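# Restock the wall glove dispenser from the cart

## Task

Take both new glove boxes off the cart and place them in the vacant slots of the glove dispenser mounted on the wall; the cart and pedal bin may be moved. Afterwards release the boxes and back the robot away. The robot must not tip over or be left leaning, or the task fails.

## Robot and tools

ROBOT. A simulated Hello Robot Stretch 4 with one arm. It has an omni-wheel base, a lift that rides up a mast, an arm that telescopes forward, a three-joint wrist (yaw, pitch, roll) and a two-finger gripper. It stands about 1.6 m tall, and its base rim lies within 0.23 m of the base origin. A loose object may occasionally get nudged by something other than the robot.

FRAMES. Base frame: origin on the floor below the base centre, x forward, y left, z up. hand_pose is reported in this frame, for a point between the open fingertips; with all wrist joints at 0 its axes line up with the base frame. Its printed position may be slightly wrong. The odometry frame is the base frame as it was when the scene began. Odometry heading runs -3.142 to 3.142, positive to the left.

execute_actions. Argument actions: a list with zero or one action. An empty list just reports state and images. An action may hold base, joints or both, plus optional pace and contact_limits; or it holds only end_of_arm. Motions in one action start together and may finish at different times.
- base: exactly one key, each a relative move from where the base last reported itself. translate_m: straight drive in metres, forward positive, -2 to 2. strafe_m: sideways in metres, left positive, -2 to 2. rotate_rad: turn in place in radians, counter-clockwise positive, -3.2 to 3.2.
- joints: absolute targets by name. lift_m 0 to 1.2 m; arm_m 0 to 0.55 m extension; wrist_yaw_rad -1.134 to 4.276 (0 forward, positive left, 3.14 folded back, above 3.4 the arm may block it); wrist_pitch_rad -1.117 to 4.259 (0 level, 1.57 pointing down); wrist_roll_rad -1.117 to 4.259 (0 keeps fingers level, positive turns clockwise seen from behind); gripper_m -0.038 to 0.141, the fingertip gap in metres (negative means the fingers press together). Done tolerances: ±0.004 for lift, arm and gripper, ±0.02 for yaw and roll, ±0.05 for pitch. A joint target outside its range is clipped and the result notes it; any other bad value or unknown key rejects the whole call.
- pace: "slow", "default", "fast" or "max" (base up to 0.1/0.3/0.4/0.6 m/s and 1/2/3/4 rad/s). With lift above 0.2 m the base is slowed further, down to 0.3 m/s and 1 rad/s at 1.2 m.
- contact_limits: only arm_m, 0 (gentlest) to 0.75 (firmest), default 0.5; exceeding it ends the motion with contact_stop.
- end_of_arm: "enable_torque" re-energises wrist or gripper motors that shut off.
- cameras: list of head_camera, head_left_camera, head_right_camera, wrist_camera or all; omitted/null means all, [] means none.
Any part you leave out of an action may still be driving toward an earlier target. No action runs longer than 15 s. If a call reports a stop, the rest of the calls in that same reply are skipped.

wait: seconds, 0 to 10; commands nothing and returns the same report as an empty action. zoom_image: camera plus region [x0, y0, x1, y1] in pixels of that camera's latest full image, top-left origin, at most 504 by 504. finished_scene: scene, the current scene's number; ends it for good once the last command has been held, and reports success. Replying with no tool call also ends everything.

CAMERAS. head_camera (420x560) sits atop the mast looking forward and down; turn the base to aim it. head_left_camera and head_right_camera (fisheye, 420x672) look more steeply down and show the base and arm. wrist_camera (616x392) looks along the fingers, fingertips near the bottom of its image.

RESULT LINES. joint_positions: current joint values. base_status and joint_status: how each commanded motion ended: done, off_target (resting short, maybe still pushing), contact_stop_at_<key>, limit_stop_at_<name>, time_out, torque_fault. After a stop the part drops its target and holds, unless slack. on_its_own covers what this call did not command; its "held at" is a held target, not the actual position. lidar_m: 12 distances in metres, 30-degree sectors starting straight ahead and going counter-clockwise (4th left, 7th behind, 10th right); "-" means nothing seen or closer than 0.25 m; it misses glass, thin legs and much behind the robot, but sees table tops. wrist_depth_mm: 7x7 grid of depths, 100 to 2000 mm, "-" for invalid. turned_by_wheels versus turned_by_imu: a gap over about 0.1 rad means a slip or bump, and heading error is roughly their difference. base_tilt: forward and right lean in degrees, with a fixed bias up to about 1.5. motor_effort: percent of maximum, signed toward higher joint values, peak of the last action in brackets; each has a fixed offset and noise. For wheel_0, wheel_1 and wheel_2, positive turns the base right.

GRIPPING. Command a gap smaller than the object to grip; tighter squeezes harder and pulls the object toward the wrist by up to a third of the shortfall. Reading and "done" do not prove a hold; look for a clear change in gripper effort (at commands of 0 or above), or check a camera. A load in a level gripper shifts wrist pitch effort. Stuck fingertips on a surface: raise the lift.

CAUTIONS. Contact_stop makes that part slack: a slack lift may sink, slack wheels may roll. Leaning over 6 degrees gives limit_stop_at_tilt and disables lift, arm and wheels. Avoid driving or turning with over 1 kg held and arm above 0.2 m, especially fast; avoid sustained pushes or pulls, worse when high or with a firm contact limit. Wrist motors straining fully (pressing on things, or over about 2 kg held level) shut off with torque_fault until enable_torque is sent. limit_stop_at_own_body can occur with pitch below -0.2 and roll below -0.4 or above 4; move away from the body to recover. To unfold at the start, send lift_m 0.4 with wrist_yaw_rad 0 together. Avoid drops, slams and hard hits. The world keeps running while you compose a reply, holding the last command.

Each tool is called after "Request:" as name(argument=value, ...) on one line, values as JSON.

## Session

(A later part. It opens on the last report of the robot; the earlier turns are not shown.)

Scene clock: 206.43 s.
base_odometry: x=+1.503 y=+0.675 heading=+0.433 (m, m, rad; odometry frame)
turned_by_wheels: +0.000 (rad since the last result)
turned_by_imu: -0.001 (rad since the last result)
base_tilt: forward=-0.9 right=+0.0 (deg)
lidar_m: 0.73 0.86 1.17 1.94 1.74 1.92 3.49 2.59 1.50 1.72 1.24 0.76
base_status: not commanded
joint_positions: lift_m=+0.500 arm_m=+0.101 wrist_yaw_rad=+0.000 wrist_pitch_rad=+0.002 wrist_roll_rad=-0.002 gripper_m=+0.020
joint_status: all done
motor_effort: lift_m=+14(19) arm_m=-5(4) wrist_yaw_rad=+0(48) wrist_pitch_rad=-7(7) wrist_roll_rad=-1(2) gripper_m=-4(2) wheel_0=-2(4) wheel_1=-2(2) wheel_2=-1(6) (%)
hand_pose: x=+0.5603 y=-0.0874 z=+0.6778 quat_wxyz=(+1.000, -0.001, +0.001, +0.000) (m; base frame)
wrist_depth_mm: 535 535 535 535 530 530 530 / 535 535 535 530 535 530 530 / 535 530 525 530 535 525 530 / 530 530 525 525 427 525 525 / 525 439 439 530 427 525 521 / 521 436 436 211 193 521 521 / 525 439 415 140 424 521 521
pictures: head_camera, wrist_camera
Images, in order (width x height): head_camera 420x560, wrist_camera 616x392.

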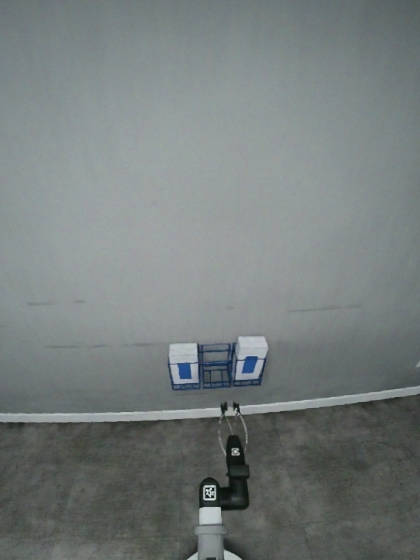

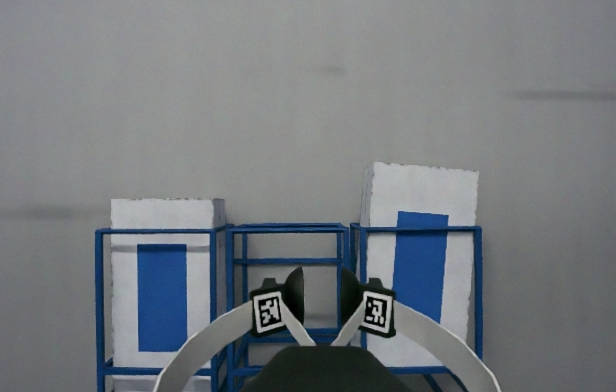

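Request:
execute_actions(actions=[{"base":{"strafe_m":-0.24},"joints":{"lift_m":0.56,"gripper_m":0.0}}], cameras=[])

Request:
execute_actions(actions=[{"joints":{"arm_m":0.36}}], cameras=["head_camera","wrist_camera"])

Scene clock: 211.20 s.
base_odometry: x=+1.603 y=+0.458 heading=+0.433 (m, m, rad; odometry frame)
turned_by_wheels: +0.000 (rad since the last result)
turned_by_imu: -0.001 (rad since the last result)
base_tilt: forward=-0.9 right=+0.0 (deg)
lidar_m: 0.72 0.75 1.17 2.21 1.92 2.26 3.61 2.24 1.31 1.50 1.25 0.88
base_status: done
joint_positions: lift_m=+0.560 arm_m=+0.101 wrist_yaw_rad=+0.000 wrist_pitch_rad=+0.002 wrist_roll_rad=-0.002 gripper_m=+0.000
joint_status: all done
motor_effort: lift_m=+21(25) arm_m=-5(5) wrist_yaw_rad=+0(0) wrist_pitch_rad=-8(8) wrist_roll_rad=+0(1) gripper_m=-12(6) wheel_0=+2(8) wheel_1=-1(12) wheel_2=+0(1) (%)
hand_pose: x=+0.5603 y=-0.0874 z=+0.7373 quat_wxyz=(+1.000, -0.001, +0.001, +0.000) (m; base frame)
wrist_depth_mm: 544 544 544 539 539 544 539 / 539 544 539 535 535 539 539 / 539 539 544 539 535 539 535 / 535 535 535 535 535 535 535 / 535 535 433 535 530 530 530 / 488 535 433 202 189 530 535 / 488 525 430 144 530 525 530
pictures: none
No camera images: the call's "cameras" was empty. Leave "cameras" out to get every camera's image.

Scene clock: 213.10 s.
base_odometry: x=+1.603 y=+0.458 heading=+0.433 (m, m, rad; odometry frame)
turned_by_wheels: +0.000 (rad since the last result)
turned_by_imu: -0.001 (rad since the last result)
base_tilt: forward=-0.9 right=+0.1 (deg)
lidar_m: 0.73 0.75 1.18 2.20 1.91 2.25 3.61 2.21 1.30 1.50 1.25 0.88
base_status: not commanded
joint_positions: lift_m=+0.560 arm_m=+0.359 wrist_yaw_rad=+0.000 wrist_pitch_rad=+0.002 wrist_roll_rad=-0.002 gripper_m=+0.000
joint_status: all done
motor_effort: lift_m=+21(21) arm_m=+5(7) wrist_yaw_rad=-1(0) wrist_pitch_rad=-6(8) wrist_roll_rad=-2(1) gripper_m=-6(5) wheel_0=+2(2) wheel_1=-1(1) wheel_2=+0(0) (%)
hand_pose: x=+0.8185 y=-0.0874 z=+0.7374 quat_wxyz=(+1.000, -0.001, +0.001, +0.000) (m; base frame)
wrist_depth_mm: 276 277 278 277 277 277 276 / 276 277 276 277 276 274 276 / 274 276 273 276 274 274 274 / 274 274 274 274 273 273 273 / 174 175 231 273 273 273 273 / 174 174 177 202 190 272 272 / 172 173 174 144 272 272 270
pictures: head_camera, wrist_camera
Images, in order (width x height): head_camera 420x560, wrist_camera 616x392.

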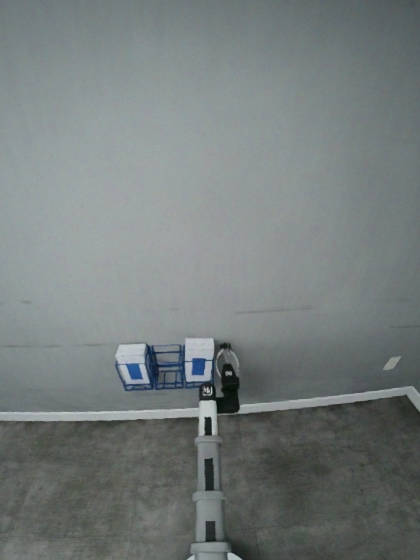

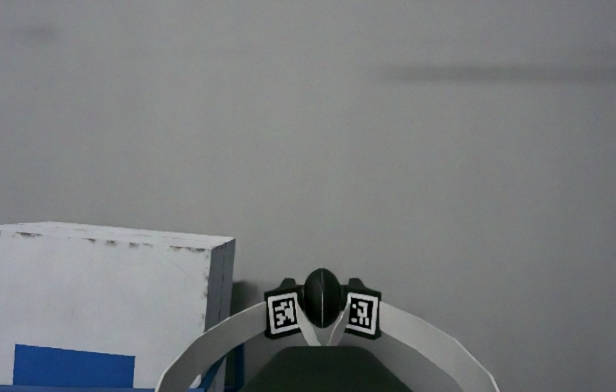

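Request:
execute_actions(actions=[{"base":{"strafe_m":0.04},"joints":{"arm_m":0.37},"pace":"slow"}], cameras=["wrist_camera"])

Request:
execute_actions(actions=[{"base":{"strafe_m":-0.05},"pace":"slow"}], cameras=[])

Request:
execute_actions(actions=[{"joints":{"arm_m":0.1,"lift_m":0.5}}], cameras=["wrist_camera"])

Scene clock: 217.27 s.
base_odometry: x=+1.587 y=+0.494 heading=+0.432 (m, m, rad; odometry frame)
turned_by_wheels: -0.001 (rad since the last result)
turned_by_imu: -0.003 (rad since the last result)
base_tilt: forward=-0.9 right=+0.0 (deg)
lidar_m: 0.73 0.76 1.14 2.16 1.92 2.20 3.65 2.29 1.34 1.53 1.26 0.87
base_status: done
joint_positions: lift_m=+0.560 arm_m=+0.369 wrist_yaw_rad=-0.005 wrist_pitch_rad=+0.002 wrist_roll_rad=-0.002 gripper_m=+0.000
joint_status: all done
on_its_own: wrist_yaw_rad is at rest, and its effort (+15) is outside its rest range (-13 to +13)
motor_effort: lift_m=+21(22) arm_m=+5(3) wrist_yaw_rad=+15(14) wrist_pitch_rad=-6(7) wrist_roll_rad=-1(1) gripper_m=-8(7) wheel_0=-10(13) wheel_1=+3(7) wheel_2=-1(0) (%)
hand_pose: x=+0.8280 y=-0.0889 z=+0.7374 quat_wxyz=(+1.000, -0.001, +0.001, -0.003) (m; base frame)
wrist_depth_mm: 265 265 266 266 266 267 268 / 265 264 264 265 265 266 266 / 263 264 265 264 265 265 266 / 263 263 263 264 264 264 266 / 165 166 166 263 263 264 264 / 164 164 165 204 190 264 263 / 163 163 163 142 262 263 263
pictures: wrist_camera
Images, in order (width x height): wrist_camera 616x392.

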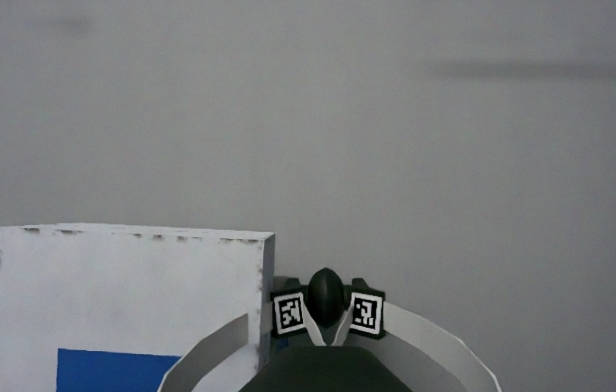

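Scene clock: 218.87 s.
base_odometry: x=+1.608 y=+0.449 heading=+0.432 (m, m, rad; odometry frame)
turned_by_wheels: +0.000 (rad since the last result)
turned_by_imu: -0.001 (rad since the last result)
base_tilt: forward=-0.8 right=+0.0 (deg)
lidar_m: 0.74 0.75 1.15 2.23 1.94 2.26 3.61 2.20 1.30 1.46 1.25 0.89
base_status: done
joint_positions: lift_m=+0.560 arm_m=+0.369 wrist_yaw_rad=+0.000 wrist_pitch_rad=+0.002 wrist_roll_rad=-0.002 gripper_m=+0.000
joint_status: not commanded
motor_effort: lift_m=+21(21) arm_m=+5(5) wrist_yaw_rad=+1(15) wrist_pitch_rad=-7(9) wrist_roll_rad=-1(1) gripper_m=-7(4) wheel_0=+5(5) wheel_1=-6(9) wheel_2=-1(2) (%)
hand_pose: x=+0.8285 y=-0.0876 z=+0.7373 quat_wxyz=(+1.000, -0.001, +0.001, +0.000) (m; base frame)
wrist_depth_mm: 267 267 266 267 265 267 267 / 265 267 266 266 265 265 265 / 265 265 265 265 266 266 264 / 264 265 264 264 265 265 264 / 167 167 263 263 264 263 264 / 166 167 199 201 189 263 263 / 165 166 232 144 262 262 262
pictures: none
No camera images: the call's "cameras" was empty. Leave "cameras" out to get every camera's image.

Scene clock: 220.80 s.
base_odometry: x=+1.608 y=+0.449 heading=+0.432 (m, m, rad; odometry frame)
turned_by_wheels: +0.000 (rad since the last result)
turned_by_imu: -0.001 (rad since the last result)
base_tilt: forward=-0.8 right=+0.1 (deg)
lidar_m: 0.73 0.75 1.19 2.23 1.92 2.26 3.63 2.19 1.27 1.48 1.25 0.89
base_status: not commanded
joint_positions: lift_m=+0.500 arm_m=+0.101 wrist_yaw_rad=+0.000 wrist_pitch_rad=+0.002 wrist_roll_rad=-0.002 gripper_m=+0.000
joint_status: all done
motor_effort: lift_m=+15(20) arm_m=-5(5) wrist_yaw_rad=+0(1) wrist_pitch_rad=-10(6) wrist_roll_rad=-1(1) gripper_m=-4(9) wheel_0=+5(5) wheel_1=-6(6) wheel_2=-1(1) (%)
hand_pose: x=+0.5603 y=-0.0874 z=+0.6779 quat_wxyz=(+1.000, -0.001, +0.001, +0.000) (m; base frame)
wrist_depth_mm: 544 544 539 544 539 544 544 / 544 539 535 535 539 535 535 / 539 539 535 539 535 539 535 / 539 535 436 539 535 539 539 / 492 436 436 535 539 535 535 / 508 525 433 202 190 530 535 / 466 488 430 144 530 530 530
pictures: wrist_camera
Images, in order (width x height): wrist_camera 616x392.

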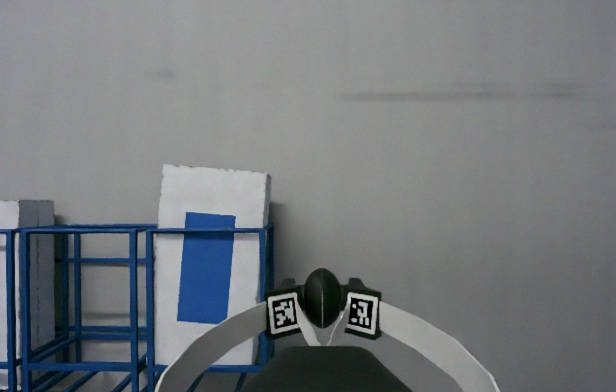

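Request:
execute_actions(actions=[{"joints":{"arm_m":0.37,"lift_m":0.57}}], cameras=[])

Request:
execute_actions(actions=[{"base":{"strafe_m":0.08},"pace":"slow"}], cameras=["wrist_camera","head_camera"])

Scene clock: 224.73 s.
base_odometry: x=+1.608 y=+0.449 heading=+0.432 (m, m, rad; odometry frame)
turned_by_wheels: +0.000 (rad since the last result)
turned_by_imu: -0.002 (rad since the last result)
base_tilt: forward=-0.9 right=+0.0 (deg)
lidar_m: 0.72 0.77 1.18 2.22 1.91 2.27 3.63 2.22 1.28 1.48 1.26 0.90
base_status: not commanded
joint_positions: lift_m=+0.570 arm_m=+0.369 wrist_yaw_rad=+0.000 wrist_pitch_rad=+0.002 wrist_roll_rad=-0.002 gripper_m=+0.000
joint_status: all done
motor_effort: lift_m=+22(18) arm_m=+5(6) wrist_yaw_rad=+0(0) wrist_pitch_rad=-7(7) wrist_roll_rad=+0(1) gripper_m=-8(9) wheel_0=+5(5) wheel_1=-6(6) wheel_2=-1(1) (%)
hand_pose: x=+0.8285 y=-0.0874 z=+0.7473 quat_wxyz=(+1.000, -0.001, +0.001, +0.000) (m; base frame)
wrist_depth_mm: 266 268 268 267 266 266 266 / 267 267 265 266 266 266 266 / 265 265 265 265 265 265 265 / 264 264 265 265 265 264 264 / 186 212 263 263 263 264 263 / 166 167 196 202 189 263 262 / 165 166 224 144 262 263 262
pictures: none
No camera images: the call's "cameras" was empty. Leave "cameras" out to get every camera's image.

Scene clock: 226.70 s.
base_odometry: x=+1.574 y=+0.521 heading=+0.429 (m, m, rad; odometry frame)
turned_by_wheels: -0.003 (rad since the last result)
turned_by_imu: -0.005 (rad since the last result)
base_tilt: forward=-0.8 right=+0.1 (deg)
lidar_m: 0.73 0.76 1.17 2.14 1.86 2.16 3.61 2.33 1.36 1.55 1.26 0.90
base_status: done
joint_positions: lift_m=+0.570 arm_m=+0.369 wrist_yaw_rad=-0.019 wrist_pitch_rad=+0.000 wrist_roll_rad=-0.002 gripper_m=+0.000
joint_status: not commanded
on_its_own: wrist_yaw_rad is at rest, and its effort (+55) is outside its rest range (-13 to +13)
motor_effort: lift_m=+21(22) arm_m=+5(5) wrist_yaw_rad=+55(55) wrist_pitch_rad=-2(9) wrist_roll_rad=+0(0) gripper_m=-5(11) wheel_0=-22(20) wheel_1=-3(6) wheel_2=-10(8) (%)
hand_pose: x=+0.8268 y=-0.0930 z=+0.7478 quat_wxyz=(+1.000, -0.001, +0.000, -0.010) (m; base frame)
wrist_depth_mm: 262 263 265 268 271 272 276 / 259 262 265 267 270 272 273 / 259 262 264 265 268 271 272 / 257 260 263 265 267 270 271 / 211 173 183 264 266 268 271 / 163 165 166 189 187 267 271 / 162 163 150 135 264 265 268
pictures: head_camera, wrist_camera
Images, in order (width x height): head_camera 420x560, wrist_camera 616x392.

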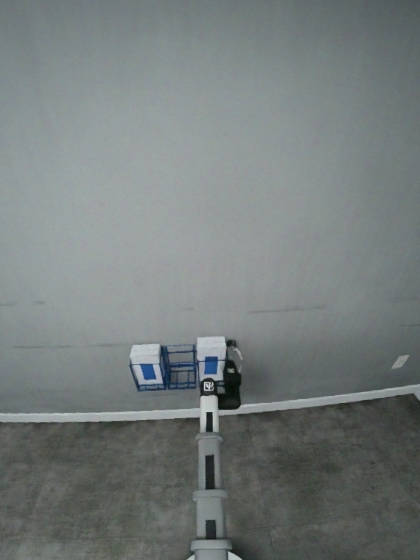

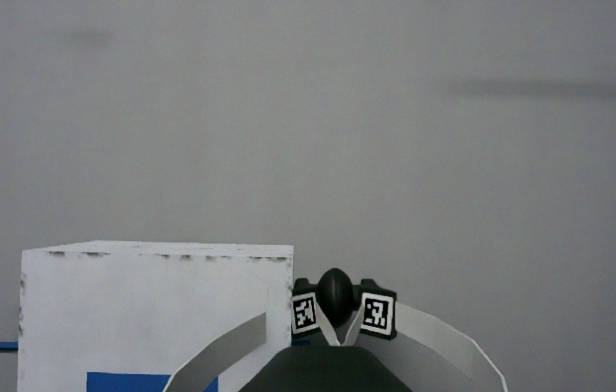

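It straightened. Back off and look.

Request:
execute_actions(actions=[{"base":{"strafe_m":-0.06},"pace":"slow"}], cameras=[])

Request:
execute_actions(actions=[{"joints":{"arm_m":0.1,"lift_m":0.5}}], cameras=["wrist_camera"])

Scene clock: 230.23 s.
base_odometry: x=+1.599 y=+0.466 heading=+0.429 (m, m, rad; odometry frame)
turned_by_wheels: +0.000 (rad since the last result)
turned_by_imu: -0.002 (rad since the last result)
base_tilt: forward=-0.9 right=+0.0 (deg)
lidar_m: 0.74 0.76 1.18 2.17 1.92 2.23 3.61 2.26 1.31 1.50 1.27 0.90
base_status: done
joint_positions: lift_m=+0.570 arm_m=+0.369 wrist_yaw_rad=-0.001 wrist_pitch_rad=+0.002 wrist_roll_rad=-0.002 gripper_m=+0.000
joint_status: not commanded
motor_effort: lift_m=+21(21) arm_m=+5(5) wrist_yaw_rad=+1(55) wrist_pitch_rad=-7(6) wrist_roll_rad=+0(1) gripper_m=-6(6) wheel_0=+4(21) wheel_1=-5(14) wheel_2=-4(8) (%)
hand_pose: x=+0.8285 y=-0.0876 z=+0.7473 quat_wxyz=(+1.000, -0.001, +0.001, +0.000) (m; base frame)
wrist_depth_mm: 266 265 266 267 266 267 268 / 265 265 267 267 266 267 267 / 264 264 265 265 265 266 266 / 264 264 264 264 265 265 264 / 175 202 263 264 264 264 265 / 173 174 175 201 190 263 263 / 172 172 173 144 263 263 262
pictures: none
No camera images: the call's "cameras" was empty. Leave "cameras" out to get every camera's image.

Scene clock: 232.17 s.
base_odometry: x=+1.599 y=+0.466 heading=+0.429 (m, m, rad; odometry frame)
turned_by_wheels: +0.000 (rad since the last result)
turned_by_imu: -0.001 (rad since the last result)
base_tilt: forward=-0.8 right=-0.1 (deg)
lidar_m: 0.72 0.76 1.17 2.20 1.89 2.20 3.59 2.24 1.29 1.49 1.25 0.88
base_status: not commanded
joint_positions: lift_m=+0.500 arm_m=+0.101 wrist_yaw_rad=+0.000 wrist_pitch_rad=+0.002 wrist_roll_rad=-0.002 gripper_m=+0.000
joint_status: all done
motor_effort: lift_m=+15(22) arm_m=-5(4) wrist_yaw_rad=+0(1) wrist_pitch_rad=-11(7) wrist_roll_rad=+0(2) gripper_m=-8(6) wheel_0=+4(4) wheel_1=-5(5) wheel_2=-4(4) (%)
hand_pose: x=+0.5603 y=-0.0874 z=+0.6778 quat_wxyz=(+1.000, -0.001, +0.001, +0.000) (m; base frame)
wrist_depth_mm: 539 544 544 544 539 544 544 / 539 544 539 539 544 544 539 / 535 535 539 539 539 544 539 / 530 530 445 535 535 535 539 / 469 535 439 535 535 535 535 / 480 530 436 202 189 539 539 / 449 530 430 144 535 525 530
pictures: wrist_camera
Images, in order (width x height): wrist_camera 616x392.

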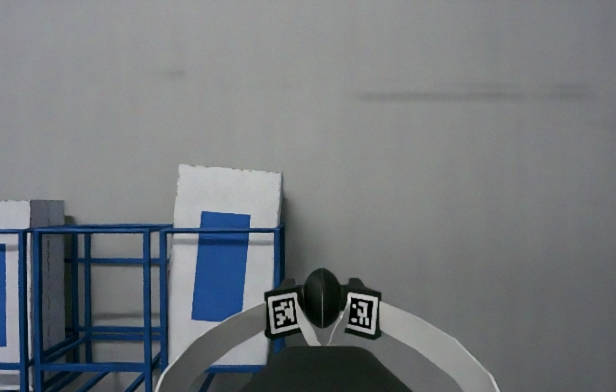

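Request:
execute_actions(actions=[{"base":{"strafe_m":0.12},"joints":{"lift_m":0.36,"wrist_pitch_rad":-0.15}}], cameras=["wrist_camera"])

Scene clock: 235.70 s.
base_odometry: x=+1.549 y=+0.575 heading=+0.429 (m, m, rad; odometry frame)
turned_by_wheels: +0.000 (rad since the last result)
turned_by_imu: -0.002 (rad since the last result)
base_tilt: forward=-0.9 right=+0.0 (deg)
lidar_m: 0.73 0.78 1.15 2.06 1.80 2.03 3.60 2.42 1.41 1.62 1.25 0.88
base_status: done
joint_positions: lift_m=+0.360 arm_m=+0.101 wrist_yaw_rad=+0.000 wrist_pitch_rad=-0.148 wrist_roll_rad=-0.002 gripper_m=+0.000
joint_status: all done
motor_effort: lift_m=+15(12) arm_m=-5(5) wrist_yaw_rad=+0(0) wrist_pitch_rad=-8(9) wrist_roll_rad=-1(0) gripper_m=-6(7) wheel_0=-3(8) wheel_1=+2(11) wheel_2=+0(4) (%)
hand_pose: x=+0.5571 y=-0.0874 z=+0.5809 quat_wxyz=(+0.997, -0.001, -0.074, +0.000) (m; base frame)
wrist_depth_mm: 591 597 597 597 591 597 603 / 574 580 585 574 580 580 585 / 564 564 559 473 564 564 564 / 459 459 544 449 549 554 549 / 445 452 535 439 535 535 539 / 436 436 517 202 189 517 521 / 504 500 407 145 504 508 508
pictures: wrist_camera
Images, in order (width x height): wrist_camera 616x392.

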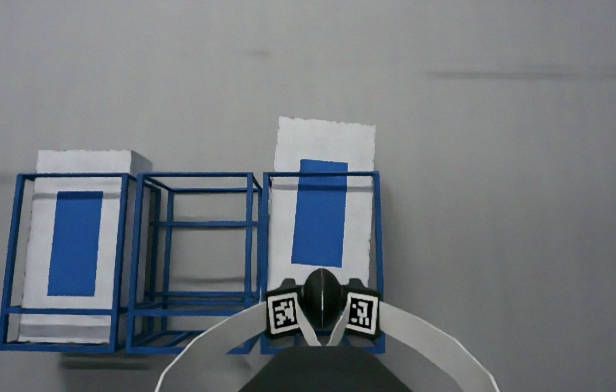

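Request:
execute_actions(actions=[{"joints":{"lift_m":0.39,"wrist_pitch_rad":0}}], cameras=[])

Request:
execute_actions(actions=[{"joints":{"arm_m":0.35},"pace":"slow","contact_limits":{"arm_m":0.15}}], cameras=["wrist_camera"])

Scene clock: 240.03 s.
base_odometry: x=+1.549 y=+0.575 heading=+0.429 (m, m, rad; odometry frame)
turned_by_wheels: +0.000 (rad since the last result)
turned_by_imu: -0.002 (rad since the last result)
base_tilt: forward=-0.8 right=+0.0 (deg)
lidar_m: 0.72 0.78 1.17 2.07 1.81 2.03 3.61 2.43 1.40 1.61 1.24 0.89
base_status: not commanded
joint_positions: lift_m=+0.390 arm_m=+0.101 wrist_yaw_rad=+0.000 wrist_pitch_rad=+0.002 wrist_roll_rad=-0.002 gripper_m=+0.000
joint_status: all done
motor_effort: lift_m=+21(18) arm_m=-5(5) wrist_yaw_rad=+0(0) wrist_pitch_rad=-5(8) wrist_roll_rad=+0(1) gripper_m=-7(5) wheel_0=-3(3) wheel_1=+3(3) wheel_2=+0(0) (%)
hand_pose: x=+0.5603 y=-0.0874 z=+0.5674 quat_wxyz=(+1.000, -0.001, +0.001, +0.000) (m; base frame)
wrist_depth_mm: 535 535 535 539 539 539 535 / 535 530 535 445 535 535 535 / 445 445 530 442 530 535 535 / 442 445 530 439 535 535 535 / 439 442 525 433 530 530 539 / 439 504 488 202 190 530 530 / 521 525 525 144 525 525 525
pictures: none
No camera images: the call's "cameras" was empty. Leave "cameras" out to get every camera's image.

Scene clock: 243.37 s.
base_odometry: x=+1.549 y=+0.575 heading=+0.429 (m, m, rad; odometry frame)
turned_by_wheels: +0.000 (rad since the last result)
turned_by_imu: -0.001 (rad since the last result)
base_tilt: forward=-0.8 right=+0.0 (deg)
lidar_m: 0.72 0.77 1.17 2.08 1.80 2.04 3.61 2.44 1.42 1.61 1.25 0.88
base_status: not commanded
joint_positions: lift_m=+0.390 arm_m=+0.325 wrist_yaw_rad=+0.001 wrist_pitch_rad=+0.003 wrist_roll_rad=-0.002 gripper_m=+0.000
joint_status: arm_m contact_stop (moved +0.224 of +0.249)
on_its_own: arm_m is slack since a contact_stop (your +0.350 is given up)
motor_effort: lift_m=+22(22) arm_m=+0(12) wrist_yaw_rad=-2(16) wrist_pitch_rad=-10(16) wrist_roll_rad=+0(0) gripper_m=-5(4) wheel_0=+1(3) wheel_1=+3(3) wheel_2=-5(5) (%)
contact_limits: arm_m 0.15
hand_pose: x=+0.7840 y=-0.0872 z=+0.5669 quat_wxyz=(+1.000, -0.001, +0.002, +0.000) (m; base frame)
wrist_depth_mm: 307 307 307 235 236 307 307 / 306 306 235 235 236 306 306 / 304 304 235 235 234 306 306 / 304 304 233 234 233 304 306 / 303 304 232 233 234 303 304 / 298 303 232 204 200 303 303 / 223 202 196 145 200 301 304
pictures: wrist_camera
Images, in order (width x height): wrist_camera 616x392.

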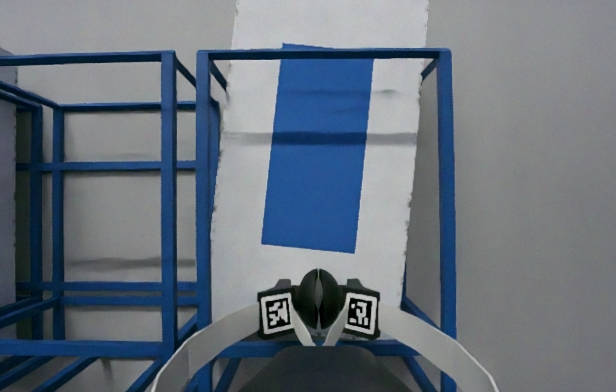

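Request:
execute_actions(actions=[{"joints":{"lift_m":0.425,"arm_m":0.31},"pace":"slow"}], cameras=[])

Request:
execute_actions(actions=[{"joints":{"arm_m":0.355},"pace":"slow","contact_limits":{"arm_m":0.25}}], cameras=["wrist_camera"])

Scene clock: 246.47 s.
base_odometry: x=+1.549 y=+0.575 heading=+0.429 (m, m, rad; odometry frame)
turned_by_wheels: +0.000 (rad since the last result)
turned_by_imu: -0.001 (rad since the last result)
base_tilt: forward=-0.8 right=-0.1 (deg)
lidar_m: 0.73 0.76 1.15 2.07 1.81 2.06 3.61 2.42 1.39 1.62 1.24 0.89
base_status: not commanded
joint_positions: lift_m=+0.425 arm_m=+0.311 wrist_yaw_rad=+0.000 wrist_pitch_rad=+0.003 wrist_roll_rad=-0.002 gripper_m=+0.000
joint_status: all done
motor_effort: lift_m=+22(25) arm_m=-5(4) wrist_yaw_rad=-1(5) wrist_pitch_rad=-9(23) wrist_roll_rad=+0(1) gripper_m=-10(2) wheel_0=+1(1) wheel_1=+3(2) wheel_2=-6(5) (%)
hand_pose: x=+0.7703 y=-0.0873 z=+0.6022 quat_wxyz=(+1.000, -0.001, +0.001, +0.000) (m; base frame)
wrist_depth_mm: 322 320 322 322 324 324 324 / 320 320 322 249 249 322 320 / 312 317 247 248 248 320 322 / 314 319 247 248 247 319 319 / 315 317 246 246 247 319 317 / 314 315 213 202 189 317 319 / 309 315 210 144 244 315 317
pictures: none
No camera images: the call's "cameras" was empty. Leave "cameras" out to get every camera's image.

Scene clock: 247.60 s.
base_odometry: x=+1.549 y=+0.575 heading=+0.429 (m, m, rad; odometry frame)
turned_by_wheels: +0.000 (rad since the last result)
turned_by_imu: -0.001 (rad since the last result)
base_tilt: forward=-0.9 right=-0.1 (deg)
lidar_m: 0.72 0.77 1.16 2.08 1.80 2.03 3.60 2.42 1.39 1.62 1.23 0.88
base_status: not commanded
joint_positions: lift_m=+0.425 arm_m=+0.324 wrist_yaw_rad=-0.002 wrist_pitch_rad=+0.002 wrist_roll_rad=-0.002 gripper_m=+0.000
joint_status: arm_m contact_stop (moved +0.013 of +0.044)
on_its_own: arm_m is slack since a contact_stop (your +0.355 is given up)
motor_effort: lift_m=+22(22) arm_m=+0(17) wrist_yaw_rad=+7(35) wrist_pitch_rad=-6(9) wrist_roll_rad=+0(1) gripper_m=-5(3) wheel_0=+1(1) wheel_1=+3(3) wheel_2=-6(8) (%)
contact_limits: arm_m 0.25
hand_pose: x=+0.7830 y=-0.0881 z=+0.6024 quat_wxyz=(+1.000, -0.001, +0.001, -0.001) (m; base frame)
wrist_depth_mm: 307 307 310 237 310 310 310 / 307 307 307 236 237 310 309 / 304 306 235 236 236 309 309 / 304 304 235 235 236 307 307 / 304 304 233 234 235 304 306 / 301 303 203 202 189 306 304 / 296 301 199 145 234 303 304
pictures: wrist_camera
Images, in order (width x height): wrist_camera 616x392.

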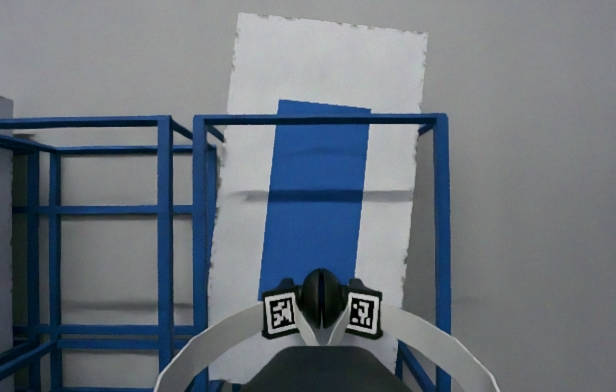

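Request:
execute_actions(actions=[{"joints":{"arm_m":0.15}}], cameras=[])

Request:
execute_actions(actions=[{"base":{"strafe_m":-0.012},"joints":{"lift_m":0.565,"gripper_m":0.141}}], cameras=[])

Request:
execute_actions(actions=[{"joints":{"arm_m":0.375},"pace":"slow"}], cameras=["wrist_camera","head_camera"])

Scene clock: 252.63 s.
base_odometry: x=+1.549 y=+0.575 heading=+0.429 (m, m, rad; odometry frame)
turned_by_wheels: +0.000 (rad since the last result)
turned_by_imu: -0.002 (rad since the last result)
base_tilt: forward=-0.9 right=+0.0 (deg)
lidar_m: 0.73 0.78 1.16 2.08 1.81 2.04 3.61 2.41 1.41 1.62 1.23 0.87
base_status: not commanded
joint_positions: lift_m=+0.425 arm_m=+0.151 wrist_yaw_rad=+0.000 wrist_pitch_rad=+0.002 wrist_roll_rad=-0.002 gripper_m=+0.000
joint_status: all done
motor_effort: lift_m=+22(22) arm_m=-5(5) wrist_yaw_rad=+0(7) wrist_pitch_rad=-7(5) wrist_roll_rad=-2(1) gripper_m=-11(8) wheel_0=+1(1) wheel_1=+3(2) wheel_2=-5(6) (%)
hand_pose: x=+0.6103 y=-0.0874 z=+0.6023 quat_wxyz=(+1.000, -0.001, +0.001, +0.000) (m; base frame)
wrist_depth_mm: 484 488 484 488 484 484 488 / 480 484 488 480 484 484 488 / 392 480 480 410 484 484 484 / 394 473 484 407 480 480 484 / 392 477 477 407 480 480 480 / 392 439 473 201 189 477 477 / 473 473 379 144 477 477 477
pictures: none
No camera images: the call's "cameras" was empty. Leave "cameras" out to get every camera's image.

Scene clock: 255.00 s.
base_odometry: x=+1.554 y=+0.565 heading=+0.429 (m, m, rad; odometry frame)
turned_by_wheels: +0.000 (rad since the last result)
turned_by_imu: -0.001 (rad since the last result)
base_tilt: forward=-0.9 right=+0.0 (deg)
lidar_m: 0.74 0.76 1.16 2.09 1.84 2.05 3.59 2.43 1.38 1.60 1.26 0.87
base_status: done
joint_positions: lift_m=+0.565 arm_m=+0.151 wrist_yaw_rad=+0.000 wrist_pitch_rad=+0.002 wrist_roll_rad=-0.002 gripper_m=+0.141
joint_status: all done
motor_effort: lift_m=+22(23) arm_m=-5(5) wrist_yaw_rad=+0(0) wrist_pitch_rad=-6(8) wrist_roll_rad=-1(0) gripper_m=+0(4) wheel_0=+2(12) wheel_1=-2(9) wheel_2=+0(4) (%)
hand_pose: x=+0.6103 y=-0.0874 z=+0.7423 quat_wxyz=(+1.000, -0.001, +0.001, +0.000) (m; base frame)
wrist_depth_mm: 488 484 488 488 492 488 484 / 484 480 484 484 484 488 484 / 480 484 484 480 484 480 488 / 477 480 480 480 480 484 480 / 439 477 480 407 480 484 484 / 389 370 219 407 410 205 480 / 389 477 477 141 473 473 477
pictures: none
No camera images: the call's "cameras" was empty. Leave "cameras" out to get every camera's image.

Scene clock: 258.53 s.
base_odometry: x=+1.554 y=+0.565 heading=+0.429 (m, m, rad; odometry frame)
turned_by_wheels: +0.000 (rad since the last result)
turned_by_imu: -0.001 (rad since the last result)
base_tilt: forward=-0.9 right=+0.0 (deg)
lidar_m: 0.74 0.77 1.16 2.07 1.84 2.06 3.57 2.39 1.40 1.60 1.28 0.90
base_status: not commanded
joint_positions: lift_m=+0.565 arm_m=+0.374 wrist_yaw_rad=+0.000 wrist_pitch_rad=+0.002 wrist_roll_rad=-0.002 gripper_m=+0.141
joint_status: all done
motor_effort: lift_m=+22(22) arm_m=+7(6) wrist_yaw_rad=+1(1) wrist_pitch_rad=-4(8) wrist_roll_rad=+0(2) gripper_m=-1(1) wheel_0=+2(2) wheel_1=-2(2) wheel_2=+0(0) (%)
hand_pose: x=+0.8332 y=-0.0876 z=+0.7425 quat_wxyz=(+1.000, -0.001, +0.001, +0.000) (m; base frame)
wrist_depth_mm: 257 257 258 258 259 260 259 / 256 257 257 258 258 257 258 / 255 255 256 256 257 257 258 / 256 255 255 255 255 257 257 / 254 254 188 187 206 255 255 / 253 253 186 186 185 208 255 / 253 252 184 140 183 254 254
pictures: head_camera, wrist_camera
Images, in order (width x height): head_camera 420x560, wrist_camera 616x392.

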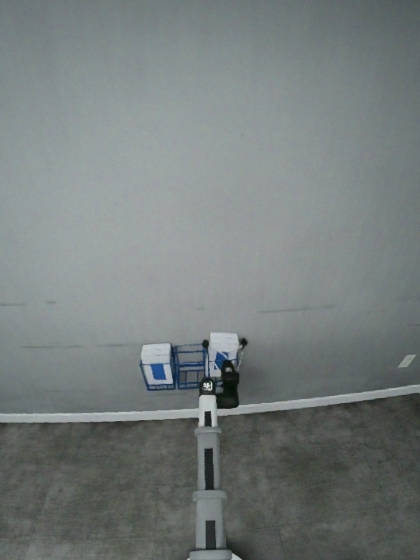

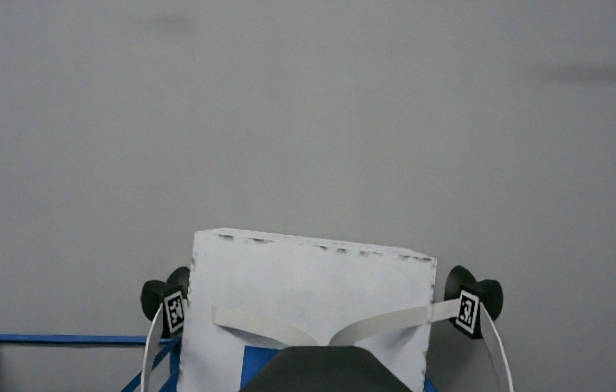

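Request:
execute_actions(actions=[{"joints":{"wrist_roll_rad":0.1,"arm_m":0.385},"pace":"slow"}], cameras=[])

Request:
execute_actions(actions=[{"joints":{"gripper_m":0.075}}], cameras=[])

Request:
execute_actions(actions=[{"joints":{"lift_m":0.585},"pace":"slow"}], cameras=[])

Request:
execute_actions(actions=[{"joints":{"wrist_roll_rad":-0.04},"pace":"slow"}], cameras=["wrist_camera"])

Request:
execute_actions(actions=[{"joints":{"lift_m":0.53},"pace":"slow"}], cameras=["wrist_camera","head_camera"])

Scene clock: 262.80 s.
base_odometry: x=+1.554 y=+0.565 heading=+0.429 (m, m, rad; odometry frame)
turned_by_wheels: +0.000 (rad since the last result)
turned_by_imu: -0.002 (rad since the last result)
base_tilt: forward=-0.9 right=-0.1 (deg)
lidar_m: 0.74 0.77 1.17 2.08 1.83 2.06 3.62 2.41 1.39 1.60 1.26 0.87
base_status: not commanded
joint_positions: lift_m=+0.565 arm_m=+0.384 wrist_yaw_rad=-0.001 wrist_pitch_rad=+0.003 wrist_roll_rad=+0.100 gripper_m=+0.141
joint_status: all done
motor_effort: lift_m=+22(22) arm_m=+8(7) wrist_yaw_rad=+3(3) wrist_pitch_rad=-10(11) wrist_roll_rad=+2(1) gripper_m=+2(1) wheel_0=+2(2) wheel_1=-2(2) wheel_2=+0(0) (%)
hand_pose: x=+0.8430 y=-0.0877 z=+0.7422 quat_wxyz=(+0.999, +0.050, +0.001, -0.001) (m; base frame)
wrist_depth_mm: 247 249 249 249 249 250 250 / 248 247 247 248 248 249 250 / 246 246 246 247 247 247 248 / 245 246 246 247 247 246 248 / 244 244 181 179 179 245 246 / 244 243 178 178 177 201 246 / 242 242 176 137 175 245 244
pictures: none
No camera images: the call's "cameras" was empty. Leave "cameras" out to get every camera's image.

Scene clock: 264.50 s.
base_odometry: x=+1.554 y=+0.564 heading=+0.429 (m, m, rad; odometry frame)
turned_by_wheels: +0.000 (rad since the last result)
turned_by_imu: +0.000 (rad since the last result)
base_tilt: forward=-0.9 right=+0.0 (deg)
lidar_m: 0.74 0.76 1.16 2.08 1.82 2.07 3.63 2.39 1.39 1.60 1.25 0.89
base_status: not commanded
joint_positions: lift_m=+0.565 arm_m=+0.384 wrist_yaw_rad=+0.006 wrist_pitch_rad=+0.002 wrist_roll_rad=+0.100 gripper_m=+0.075
joint_status: all done
on_its_own: wrist_yaw_rad is at rest, and its effort (-18) is outside its rest range (-13 to +13)
motor_effort: lift_m=+22(22) arm_m=+4(8) wrist_yaw_rad=-18(18) wrist_pitch_rad=-7(9) wrist_roll_rad=+0(2) gripper_m=-26(26) wheel_0=+2(2) wheel_1=+0(2) wheel_2=+0(0) (%)
hand_pose: x=+0.8441 y=-0.0856 z=+0.7423 quat_wxyz=(+0.999, +0.050, +0.001, +0.003) (m; base frame)
wrist_depth_mm: 248 248 248 247 247 247 247 / 247 246 246 246 246 246 246 / 246 246 246 245 245 244 244 / 245 244 245 245 244 244 244 / 244 244 173 172 178 244 243 / 243 243 171 170 170 185 242 / 243 242 171 130 168 241 241
pictures: none
No camera images: the call's "cameras" was empty. Leave "cameras" out to get every camera's image.

Scene clock: 265.43 s.
base_odometry: x=+1.554 y=+0.564 heading=+0.429 (m, m, rad; odometry frame)
turned_by_wheels: +0.000 (rad since the last result)
turned_by_imu: +0.000 (rad since the last result)
base_tilt: forward=-0.8 right=-0.1 (deg)
lidar_m: 0.73 0.77 1.17 2.08 1.82 2.09 3.60 2.40 1.38 1.60 1.26 0.88
base_status: not commanded
joint_positions: lift_m=+0.584 arm_m=+0.384 wrist_yaw_rad=+0.005 wrist_pitch_rad=+0.010 wrist_roll_rad=+0.100 gripper_m=+0.075
joint_status: all done
on_its_own: wrist_pitch_rad is at rest, and its effort (-30) is outside its rest range (-23 to +23)
motor_effort: lift_m=+25(27) arm_m=+5(5) wrist_yaw_rad=-13(18) wrist_pitch_rad=-30(30) wrist_roll_rad=+0(1) gripper_m=-26(23) wheel_0=+2(2) wheel_1=+0(0) wheel_2=+0(0) (%)
hand_pose: x=+0.8440 y=-0.0860 z=+0.7599 quat_wxyz=(+0.999, +0.050, +0.005, +0.002) (m; base frame)
wrist_depth_mm: 246 246 246 245 245 245 245 / 245 244 244 245 246 245 245 / 244 245 244 245 244 246 244 / 245 244 244 245 244 243 244 / 243 243 174 172 187 243 243 / 244 243 171 170 169 185 242 / 243 243 170 131 167 242 243
pictures: none
No camera images: the call's "cameras" was empty. Leave "cameras" out to get every camera's image.

Scene clock: 266.10 s.
base_odometry: x=+1.554 y=+0.564 heading=+0.429 (m, m, rad; odometry frame)
turned_by_wheels: +0.000 (rad since the last result)
turned_by_imu: +0.000 (rad since the last result)
base_tilt: forward=-0.9 right=+0.0 (deg)
lidar_m: 0.74 0.75 1.18 2.09 1.84 2.05 3.62 2.42 1.37 1.60 1.27 0.89
base_status: not commanded
joint_positions: lift_m=+0.584 arm_m=+0.384 wrist_yaw_rad=+0.008 wrist_pitch_rad=+0.012 wrist_roll_rad=-0.037 gripper_m=+0.075
joint_status: all done
on_its_own: wrist_yaw_rad is at rest, and its effort (-25) is outside its rest range (-13 to +13); wrist_pitch_rad is at rest, and its effort (-39) is outside its rest range (-23 to +23)
motor_effort: lift_m=+24(25) arm_m=+4(4) wrist_yaw_rad=-25(24) wrist_pitch_rad=-39(36) wrist_roll_rad=-7(9) gripper_m=-20(23) wheel_0=+2(2) wheel_1=+0(0) wheel_2=+0(0) (%)
hand_pose: x=+0.8443 y=-0.0850 z=+0.7593 quat_wxyz=(+1.000, -0.019, +0.006, +0.004) (m; base frame)
wrist_depth_mm: 245 246 245 244 242 242 241 / 245 245 245 243 243 243 243 / 246 246 243 244 242 243 241 / 246 245 245 243 243 241 241 / 245 244 173 172 196 241 242 / 245 243 171 170 170 201 241 / 244 244 169 129 167 242 241
pictures: wrist_camera
Images, in order (width x height): wrist_camera 616x392.

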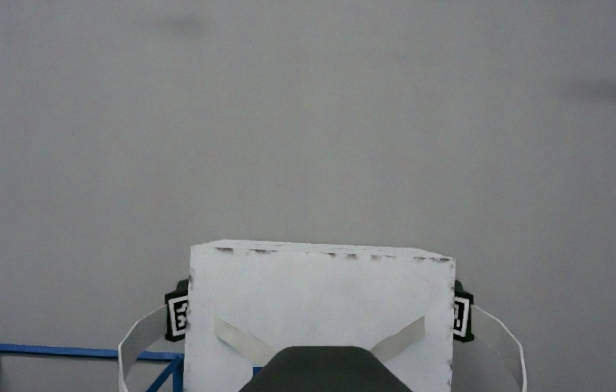

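Scene clock: 267.43 s.
base_odometry: x=+1.554 y=+0.564 heading=+0.429 (m, m, rad; odometry frame)
turned_by_wheels: +0.000 (rad since the last result)
turned_by_imu: +0.000 (rad since the last result)
base_tilt: forward=-0.9 right=+0.0 (deg)
lidar_m: 0.73 0.76 1.18 2.09 1.82 2.06 3.62 2.41 1.39 1.60 1.26 0.87
base_status: not commanded
joint_positions: lift_m=+0.531 arm_m=+0.384 wrist_yaw_rad=+0.009 wrist_pitch_rad=-0.016 wrist_roll_rad=-0.038 gripper_m=+0.075
joint_status: all done
on_its_own: wrist_yaw_rad is at rest, and its effort (-27) is outside its rest range (-13 to +13); wrist_pitch_rad is at rest, and its effort (+45) is outside its rest range (-23 to +23)
motor_effort: lift_m=+7(23) arm_m=+5(4) wrist_yaw_rad=-27(29) wrist_pitch_rad=+45(47) wrist_roll_rad=-7(6) gripper_m=-25(21) wheel_0=+4(4) wheel_1=+1(1) wheel_2=+1(1) (%)
hand_pose: x=+0.8444 y=-0.0848 z=+0.7138 quat_wxyz=(+1.000, -0.019, -0.008, +0.004) (m; base frame)
wrist_depth_mm: 254 253 252 252 250 251 249 / 252 251 251 249 249 249 248 / 250 249 249 247 246 246 245 / 248 247 246 246 245 244 244 / 246 245 174 172 172 242 241 / 243 243 171 170 169 184 239 / 242 162 168 129 165 237 237
pictures: head_camera, wrist_camera
Images, in order (width x height): head_camera 420x560, wrist_camera 616x392.

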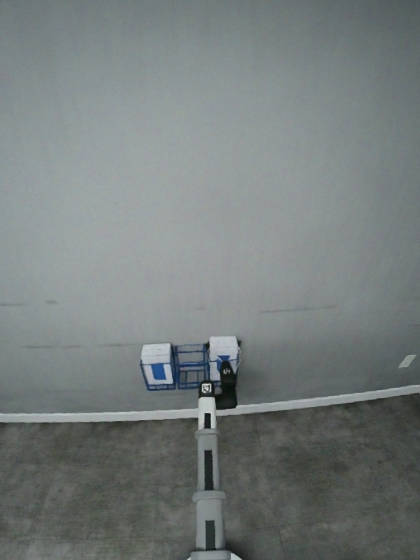

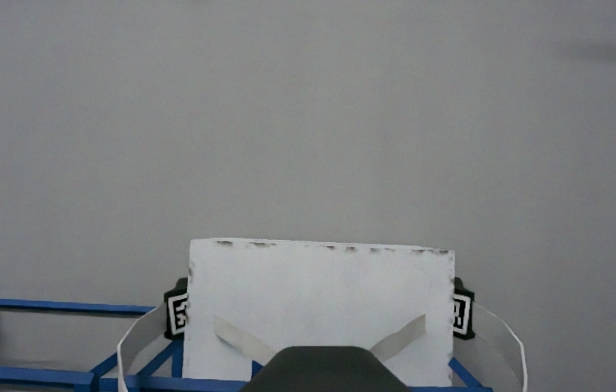

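Request:
execute_actions(actions=[{"joints":{"gripper_m":0.141,"lift_m":0.56}}], cameras=[])

Request:
execute_actions(actions=[{"joints":{"arm_m":0.1,"wrist_roll_rad":0,"lift_m":0.52}}], cameras=["wrist_camera"])

Scene clock: 270.87 s.
base_odometry: x=+1.554 y=+0.565 heading=+0.429 (m, m, rad; odometry frame)
turned_by_wheels: +0.000 (rad since the last result)
turned_by_imu: -0.001 (rad since the last result)
base_tilt: forward=-0.9 right=+0.0 (deg)
lidar_m: 0.72 0.77 1.17 2.08 1.82 2.06 3.63 2.42 1.39 1.61 1.25 0.88
base_status: not commanded
joint_positions: lift_m=+0.560 arm_m=+0.384 wrist_yaw_rad=+0.000 wrist_pitch_rad=+0.004 wrist_roll_rad=-0.040 gripper_m=+0.141
joint_status: all done
motor_effort: lift_m=+23(25) arm_m=+5(5) wrist_yaw_rad=-1(27) wrist_pitch_rad=-11(48) wrist_roll_rad=+1(6) gripper_m=+0(22) wheel_0=+5(5) wheel_1=+2(2) wheel_2=+1(1) (%)
hand_pose: x=+0.8436 y=-0.0873 z=+0.7367 quat_wxyz=(+1.000, -0.020, +0.002, +0.000) (m; base frame)
wrist_depth_mm: 247 247 248 247 247 248 247 / 246 246 247 246 246 246 247 / 246 246 246 247 245 246 246 / 245 245 245 246 246 245 245 / 244 245 245 244 244 244 245 / 244 241 178 178 178 200 243 / 243 243 175 137 175 243 244
pictures: none
No camera images: the call's "cameras" was empty. Leave "cameras" out to get every camera's image.

Scene clock: 272.83 s.
base_odometry: x=+1.554 y=+0.564 heading=+0.429 (m, m, rad; odometry frame)
turned_by_wheels: -0.001 (rad since the last result)
turned_by_imu: -0.002 (rad since the last result)
base_tilt: forward=-0.9 right=+0.0 (deg)
lidar_m: 0.73 0.75 1.15 2.10 1.83 2.03 3.61 2.39 1.38 1.58 1.25 0.88
base_status: not commanded
joint_positions: lift_m=+0.520 arm_m=+0.101 wrist_yaw_rad=+0.000 wrist_pitch_rad=+0.002 wrist_roll_rad=+0.000 gripper_m=+0.141
joint_status: all done
motor_effort: lift_m=+18(20) arm_m=-5(14) wrist_yaw_rad=+0(28) wrist_pitch_rad=-8(54) wrist_roll_rad=-2(23) gripper_m=+1(4) wheel_0=-1(5) wheel_1=+1(2) wheel_2=-1(7) (%)
hand_pose: x=+0.5603 y=-0.0874 z=+0.6976 quat_wxyz=(+1.000, +0.000, +0.001, +0.000) (m; base frame)
wrist_depth_mm: 535 539 539 539 535 535 539 / 535 530 535 539 535 539 535 / 530 530 535 530 530 535 535 / 530 525 530 525 535 530 535 / 442 500 530 439 535 535 530 / 439 439 220 436 436 205 530 / 439 442 525 141 525 530 525
pictures: wrist_camera
Images, in order (width x height): wrist_camera 616x392.

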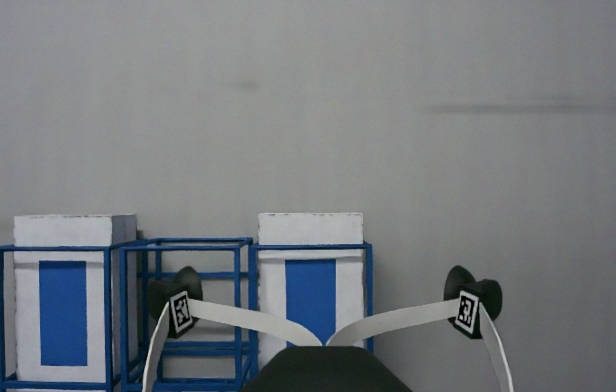

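Request:
execute_actions(actions=[{"base":{"translate_m":-0.73},"joints":{"lift_m":0.68,"arm_m":0.02},"pace":"fast"}], cameras=[])

Request:
execute_actions(actions=[{"base":{"rotate_rad":-1.571}}], cameras=[])

Request:
execute_actions(actions=[{"base":{"translate_m":0.42},"joints":{"arm_m":0.28}}], cameras=["head_camera","wrist_camera"])

Scene clock: 279.70 s.
base_odometry: x=+0.890 y=+0.261 heading=+0.428 (m, m, rad; odometry frame)
turned_by_wheels: -0.001 (rad since the last result)
turned_by_imu: -0.001 (rad since the last result)
base_tilt: forward=-0.9 right=+0.0 (deg)
lidar_m: 1.47 1.62 2.14 1.53 1.51 2.02 2.72 2.42 1.25 1.22 1.69 1.65
base_status: done
joint_positions: lift_m=+0.680 arm_m=+0.021 wrist_yaw_rad=+0.000 wrist_pitch_rad=+0.002 wrist_roll_rad=+0.000 gripper_m=+0.141
joint_status: all done
motor_effort: lift_m=+21(24) arm_m=-5(7) wrist_yaw_rad=+0(1) wrist_pitch_rad=-7(10) wrist_roll_rad=+0(1) gripper_m=+1(3) wheel_0=-4(10) wheel_1=-1(8) wheel_2=-2(15) (%)
hand_pose: x=+0.4803 y=-0.0874 z=+0.8573 quat_wxyz=(+1.000, +0.000, +0.001, +0.000) (m; base frame)
wrist_depth_mm: 1366 1336 1366 1397 1397 1366 1397 / 1366 1366 1366 1366 1397 1397 1366 / 1366 1336 1366 1397 1366 1336 1397 / 1366 1366 1366 1366 1397 1366 1366 / 1336 1366 1336 1366 1336 1366 1366 / 1336 1336 220 1255 1366 206 1366 / 1366 1336 1336 141 1397 1336 1366
pictures: none
No camera images: the call's "cameras" was empty. Leave "cameras" out to get every camera's image.

Scene clock: 281.77 s.
base_odometry: x=+0.890 y=+0.261 heading=-1.142 (m, m, rad; odometry frame)
turned_by_wheels: -1.570 (rad since the last result)
turned_by_imu: -1.551 (rad since the last result)
base_tilt: forward=-0.8 right=+0.0 (deg)
lidar_m: 1.21 1.68 1.64 1.47 1.61 2.18 1.52 1.53 2.07 2.71 2.40 1.29
base_status: done
joint_positions: lift_m=+0.680 arm_m=+0.021 wrist_yaw_rad=+0.000 wrist_pitch_rad=+0.002 wrist_roll_rad=+0.000 gripper_m=+0.141
joint_status: not commanded
motor_effort: lift_m=+21(21) arm_m=-5(5) wrist_yaw_rad=+0(1) wrist_pitch_rad=-8(8) wrist_roll_rad=-1(1) gripper_m=-1(1) wheel_0=+2(9) wheel_1=+4(9) wheel_2=+2(9) (%)
hand_pose: x=+0.4803 y=-0.0874 z=+0.8574 quat_wxyz=(+1.000, +0.000, +0.001, +0.000) (m; base frame)
wrist_depth_mm: 1430 1464 1464 1430 1499 1430 1430 / 1464 1464 1430 1464 1397 1464 1464 / 1464 1397 1464 1430 1464 1430 1430 / 1430 1464 1464 1430 1430 1397 1430 / 1464 1430 1430 1205 1464 1430 1430 / 1430 1397 219 991 991 206 1397 / 1430 1464 1430 141 1255 1397 1430
pictures: none
No camera images: the call's "cameras" was empty. Leave "cameras" out to get every camera's image.

Scene clock: 284.63 s.
base_odometry: x=+1.065 y=-0.121 heading=-1.142 (m, m, rad; odometry frame)
turned_by_wheels: +0.000 (rad since the last result)
turned_by_imu: -0.002 (rad since the last result)
base_tilt: forward=-0.9 right=+0.0 (deg)
lidar_m: 0.80 1.25 1.61 1.50 1.53 2.19 1.95 1.98 2.63 2.68 1.80 0.85
base_status: done
joint_positions: lift_m=+0.680 arm_m=+0.279 wrist_yaw_rad=+0.000 wrist_pitch_rad=+0.002 wrist_roll_rad=+0.000 gripper_m=+0.141
joint_status: all done
motor_effort: lift_m=+21(21) arm_m=+5(6) wrist_yaw_rad=+0(0) wrist_pitch_rad=-6(5) wrist_roll_rad=+0(0) gripper_m=+0(2) wheel_0=+2(7) wheel_1=+4(7) wheel_2=-2(13) (%)
hand_pose: x=+0.7385 y=-0.0874 z=+0.8574 quat_wxyz=(+1.000, +0.000, +0.001, +0.000) (m; base frame)
wrist_depth_mm: 750 750 750 741 741 750 741 / 750 750 750 741 741 732 732 / 741 741 741 741 741 741 741 / 741 741 732 741 741 732 732 / 741 732 741 512 732 732 732 / 732 741 219 512 640 206 723 / 732 723 496 141 564 517 466
pictures: head_camera, wrist_camera
Images, in order (width x height): head_camera 420x560, wrist_camera 616x392.

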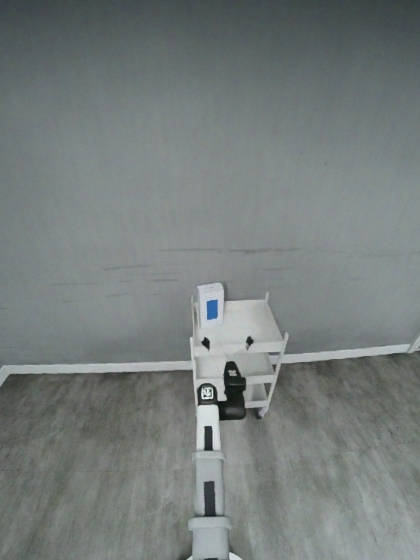

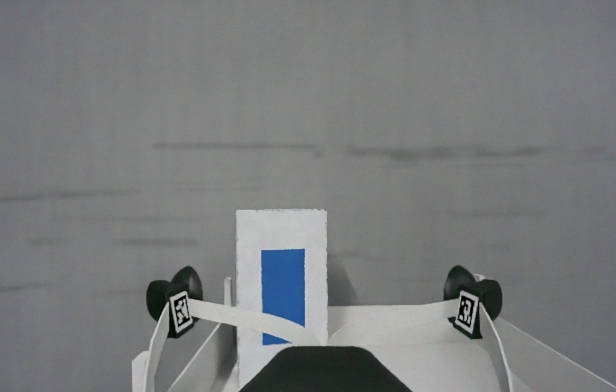

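Request:
execute_actions(actions=[{"base":{"rotate_rad":-0.02}}], cameras=[])

Request:
execute_actions(actions=[{"base":{"strafe_m":0.075},"joints":{"arm_m":0.45,"lift_m":0.67}}], cameras=["wrist_camera"])

Scene clock: 288.57 s.
base_odometry: x=+1.064 y=-0.121 heading=-1.162 (m, m, rad; odometry frame)
turned_by_wheels: -0.020 (rad since the last result)
turned_by_imu: -0.021 (rad since the last result)
base_tilt: forward=-0.9 right=+0.0 (deg)
lidar_m: 0.80 1.24 1.65 1.52 1.52 2.13 1.95 1.97 2.59 2.70 1.85 0.86
base_status: done
joint_positions: lift_m=+0.680 arm_m=+0.279 wrist_yaw_rad=+0.000 wrist_pitch_rad=+0.002 wrist_roll_rad=+0.000 gripper_m=+0.141
joint_status: not commanded
motor_effort: lift_m=+21(21) arm_m=+5(5) wrist_yaw_rad=+0(1) wrist_pitch_rad=-6(5) wrist_roll_rad=+0(0) gripper_m=+1(0) wheel_0=+1(9) wheel_1=+1(8) wheel_2=-1(5) (%)
hand_pose: x=+0.7385 y=-0.0875 z=+0.8574 quat_wxyz=(+1.000, +0.000, +0.001, +0.000) (m; base frame)
wrist_depth_mm: 732 741 741 741 750 750 759 / 732 741 741 741 750 750 750 / 732 741 750 741 741 741 750 / 723 741 732 741 741 741 750 / 723 732 732 525 741 741 741 / 732 723 219 521 640 205 750 / 723 715 496 141 559 512 741
pictures: none
No camera images: the call's "cameras" was empty. Leave "cameras" out to get every camera's image.

Scene clock: 290.17 s.
base_odometry: x=+1.133 y=-0.091 heading=-1.162 (m, m, rad; odometry frame)
turned_by_wheels: +0.000 (rad since the last result)
turned_by_imu: -0.001 (rad since the last result)
base_tilt: forward=-0.8 right=+0.0 (deg)
lidar_m: 0.79 1.24 1.60 1.43 1.43 2.05 1.99 1.98 2.57 2.78 1.85 0.84
base_status: done
joint_positions: lift_m=+0.670 arm_m=+0.449 wrist_yaw_rad=+0.000 wrist_pitch_rad=+0.002 wrist_roll_rad=+0.000 gripper_m=+0.141
joint_status: all done
motor_effort: lift_m=+15(23) arm_m=+5(6) wrist_yaw_rad=+0(0) wrist_pitch_rad=-7(6) wrist_roll_rad=-1(0) gripper_m=-3(0) wheel_0=-2(7) wheel_1=+1(11) wheel_2=+0(0) (%)
hand_pose: x=+0.9085 y=-0.0874 z=+0.8479 quat_wxyz=(+1.000, +0.000, +0.001, +0.000) (m; base frame)
wrist_depth_mm: 564 559 564 564 569 569 574 / 559 559 564 564 569 574 569 / 554 554 559 564 564 569 569 / 554 559 559 564 564 564 564 / 554 554 554 330 569 559 569 / 549 554 220 327 343 206 569 / 549 554 549 141 466 466 469
pictures: wrist_camera
Images, in order (width x height): wrist_camera 616x392.

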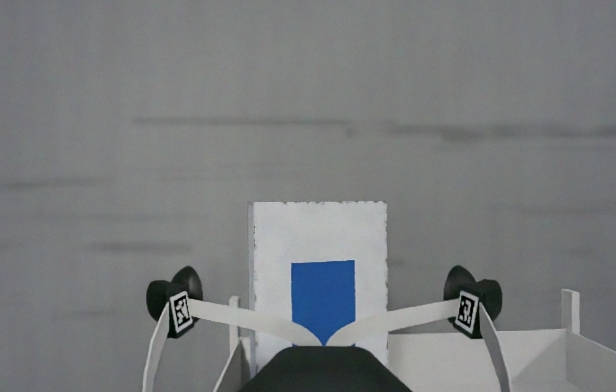

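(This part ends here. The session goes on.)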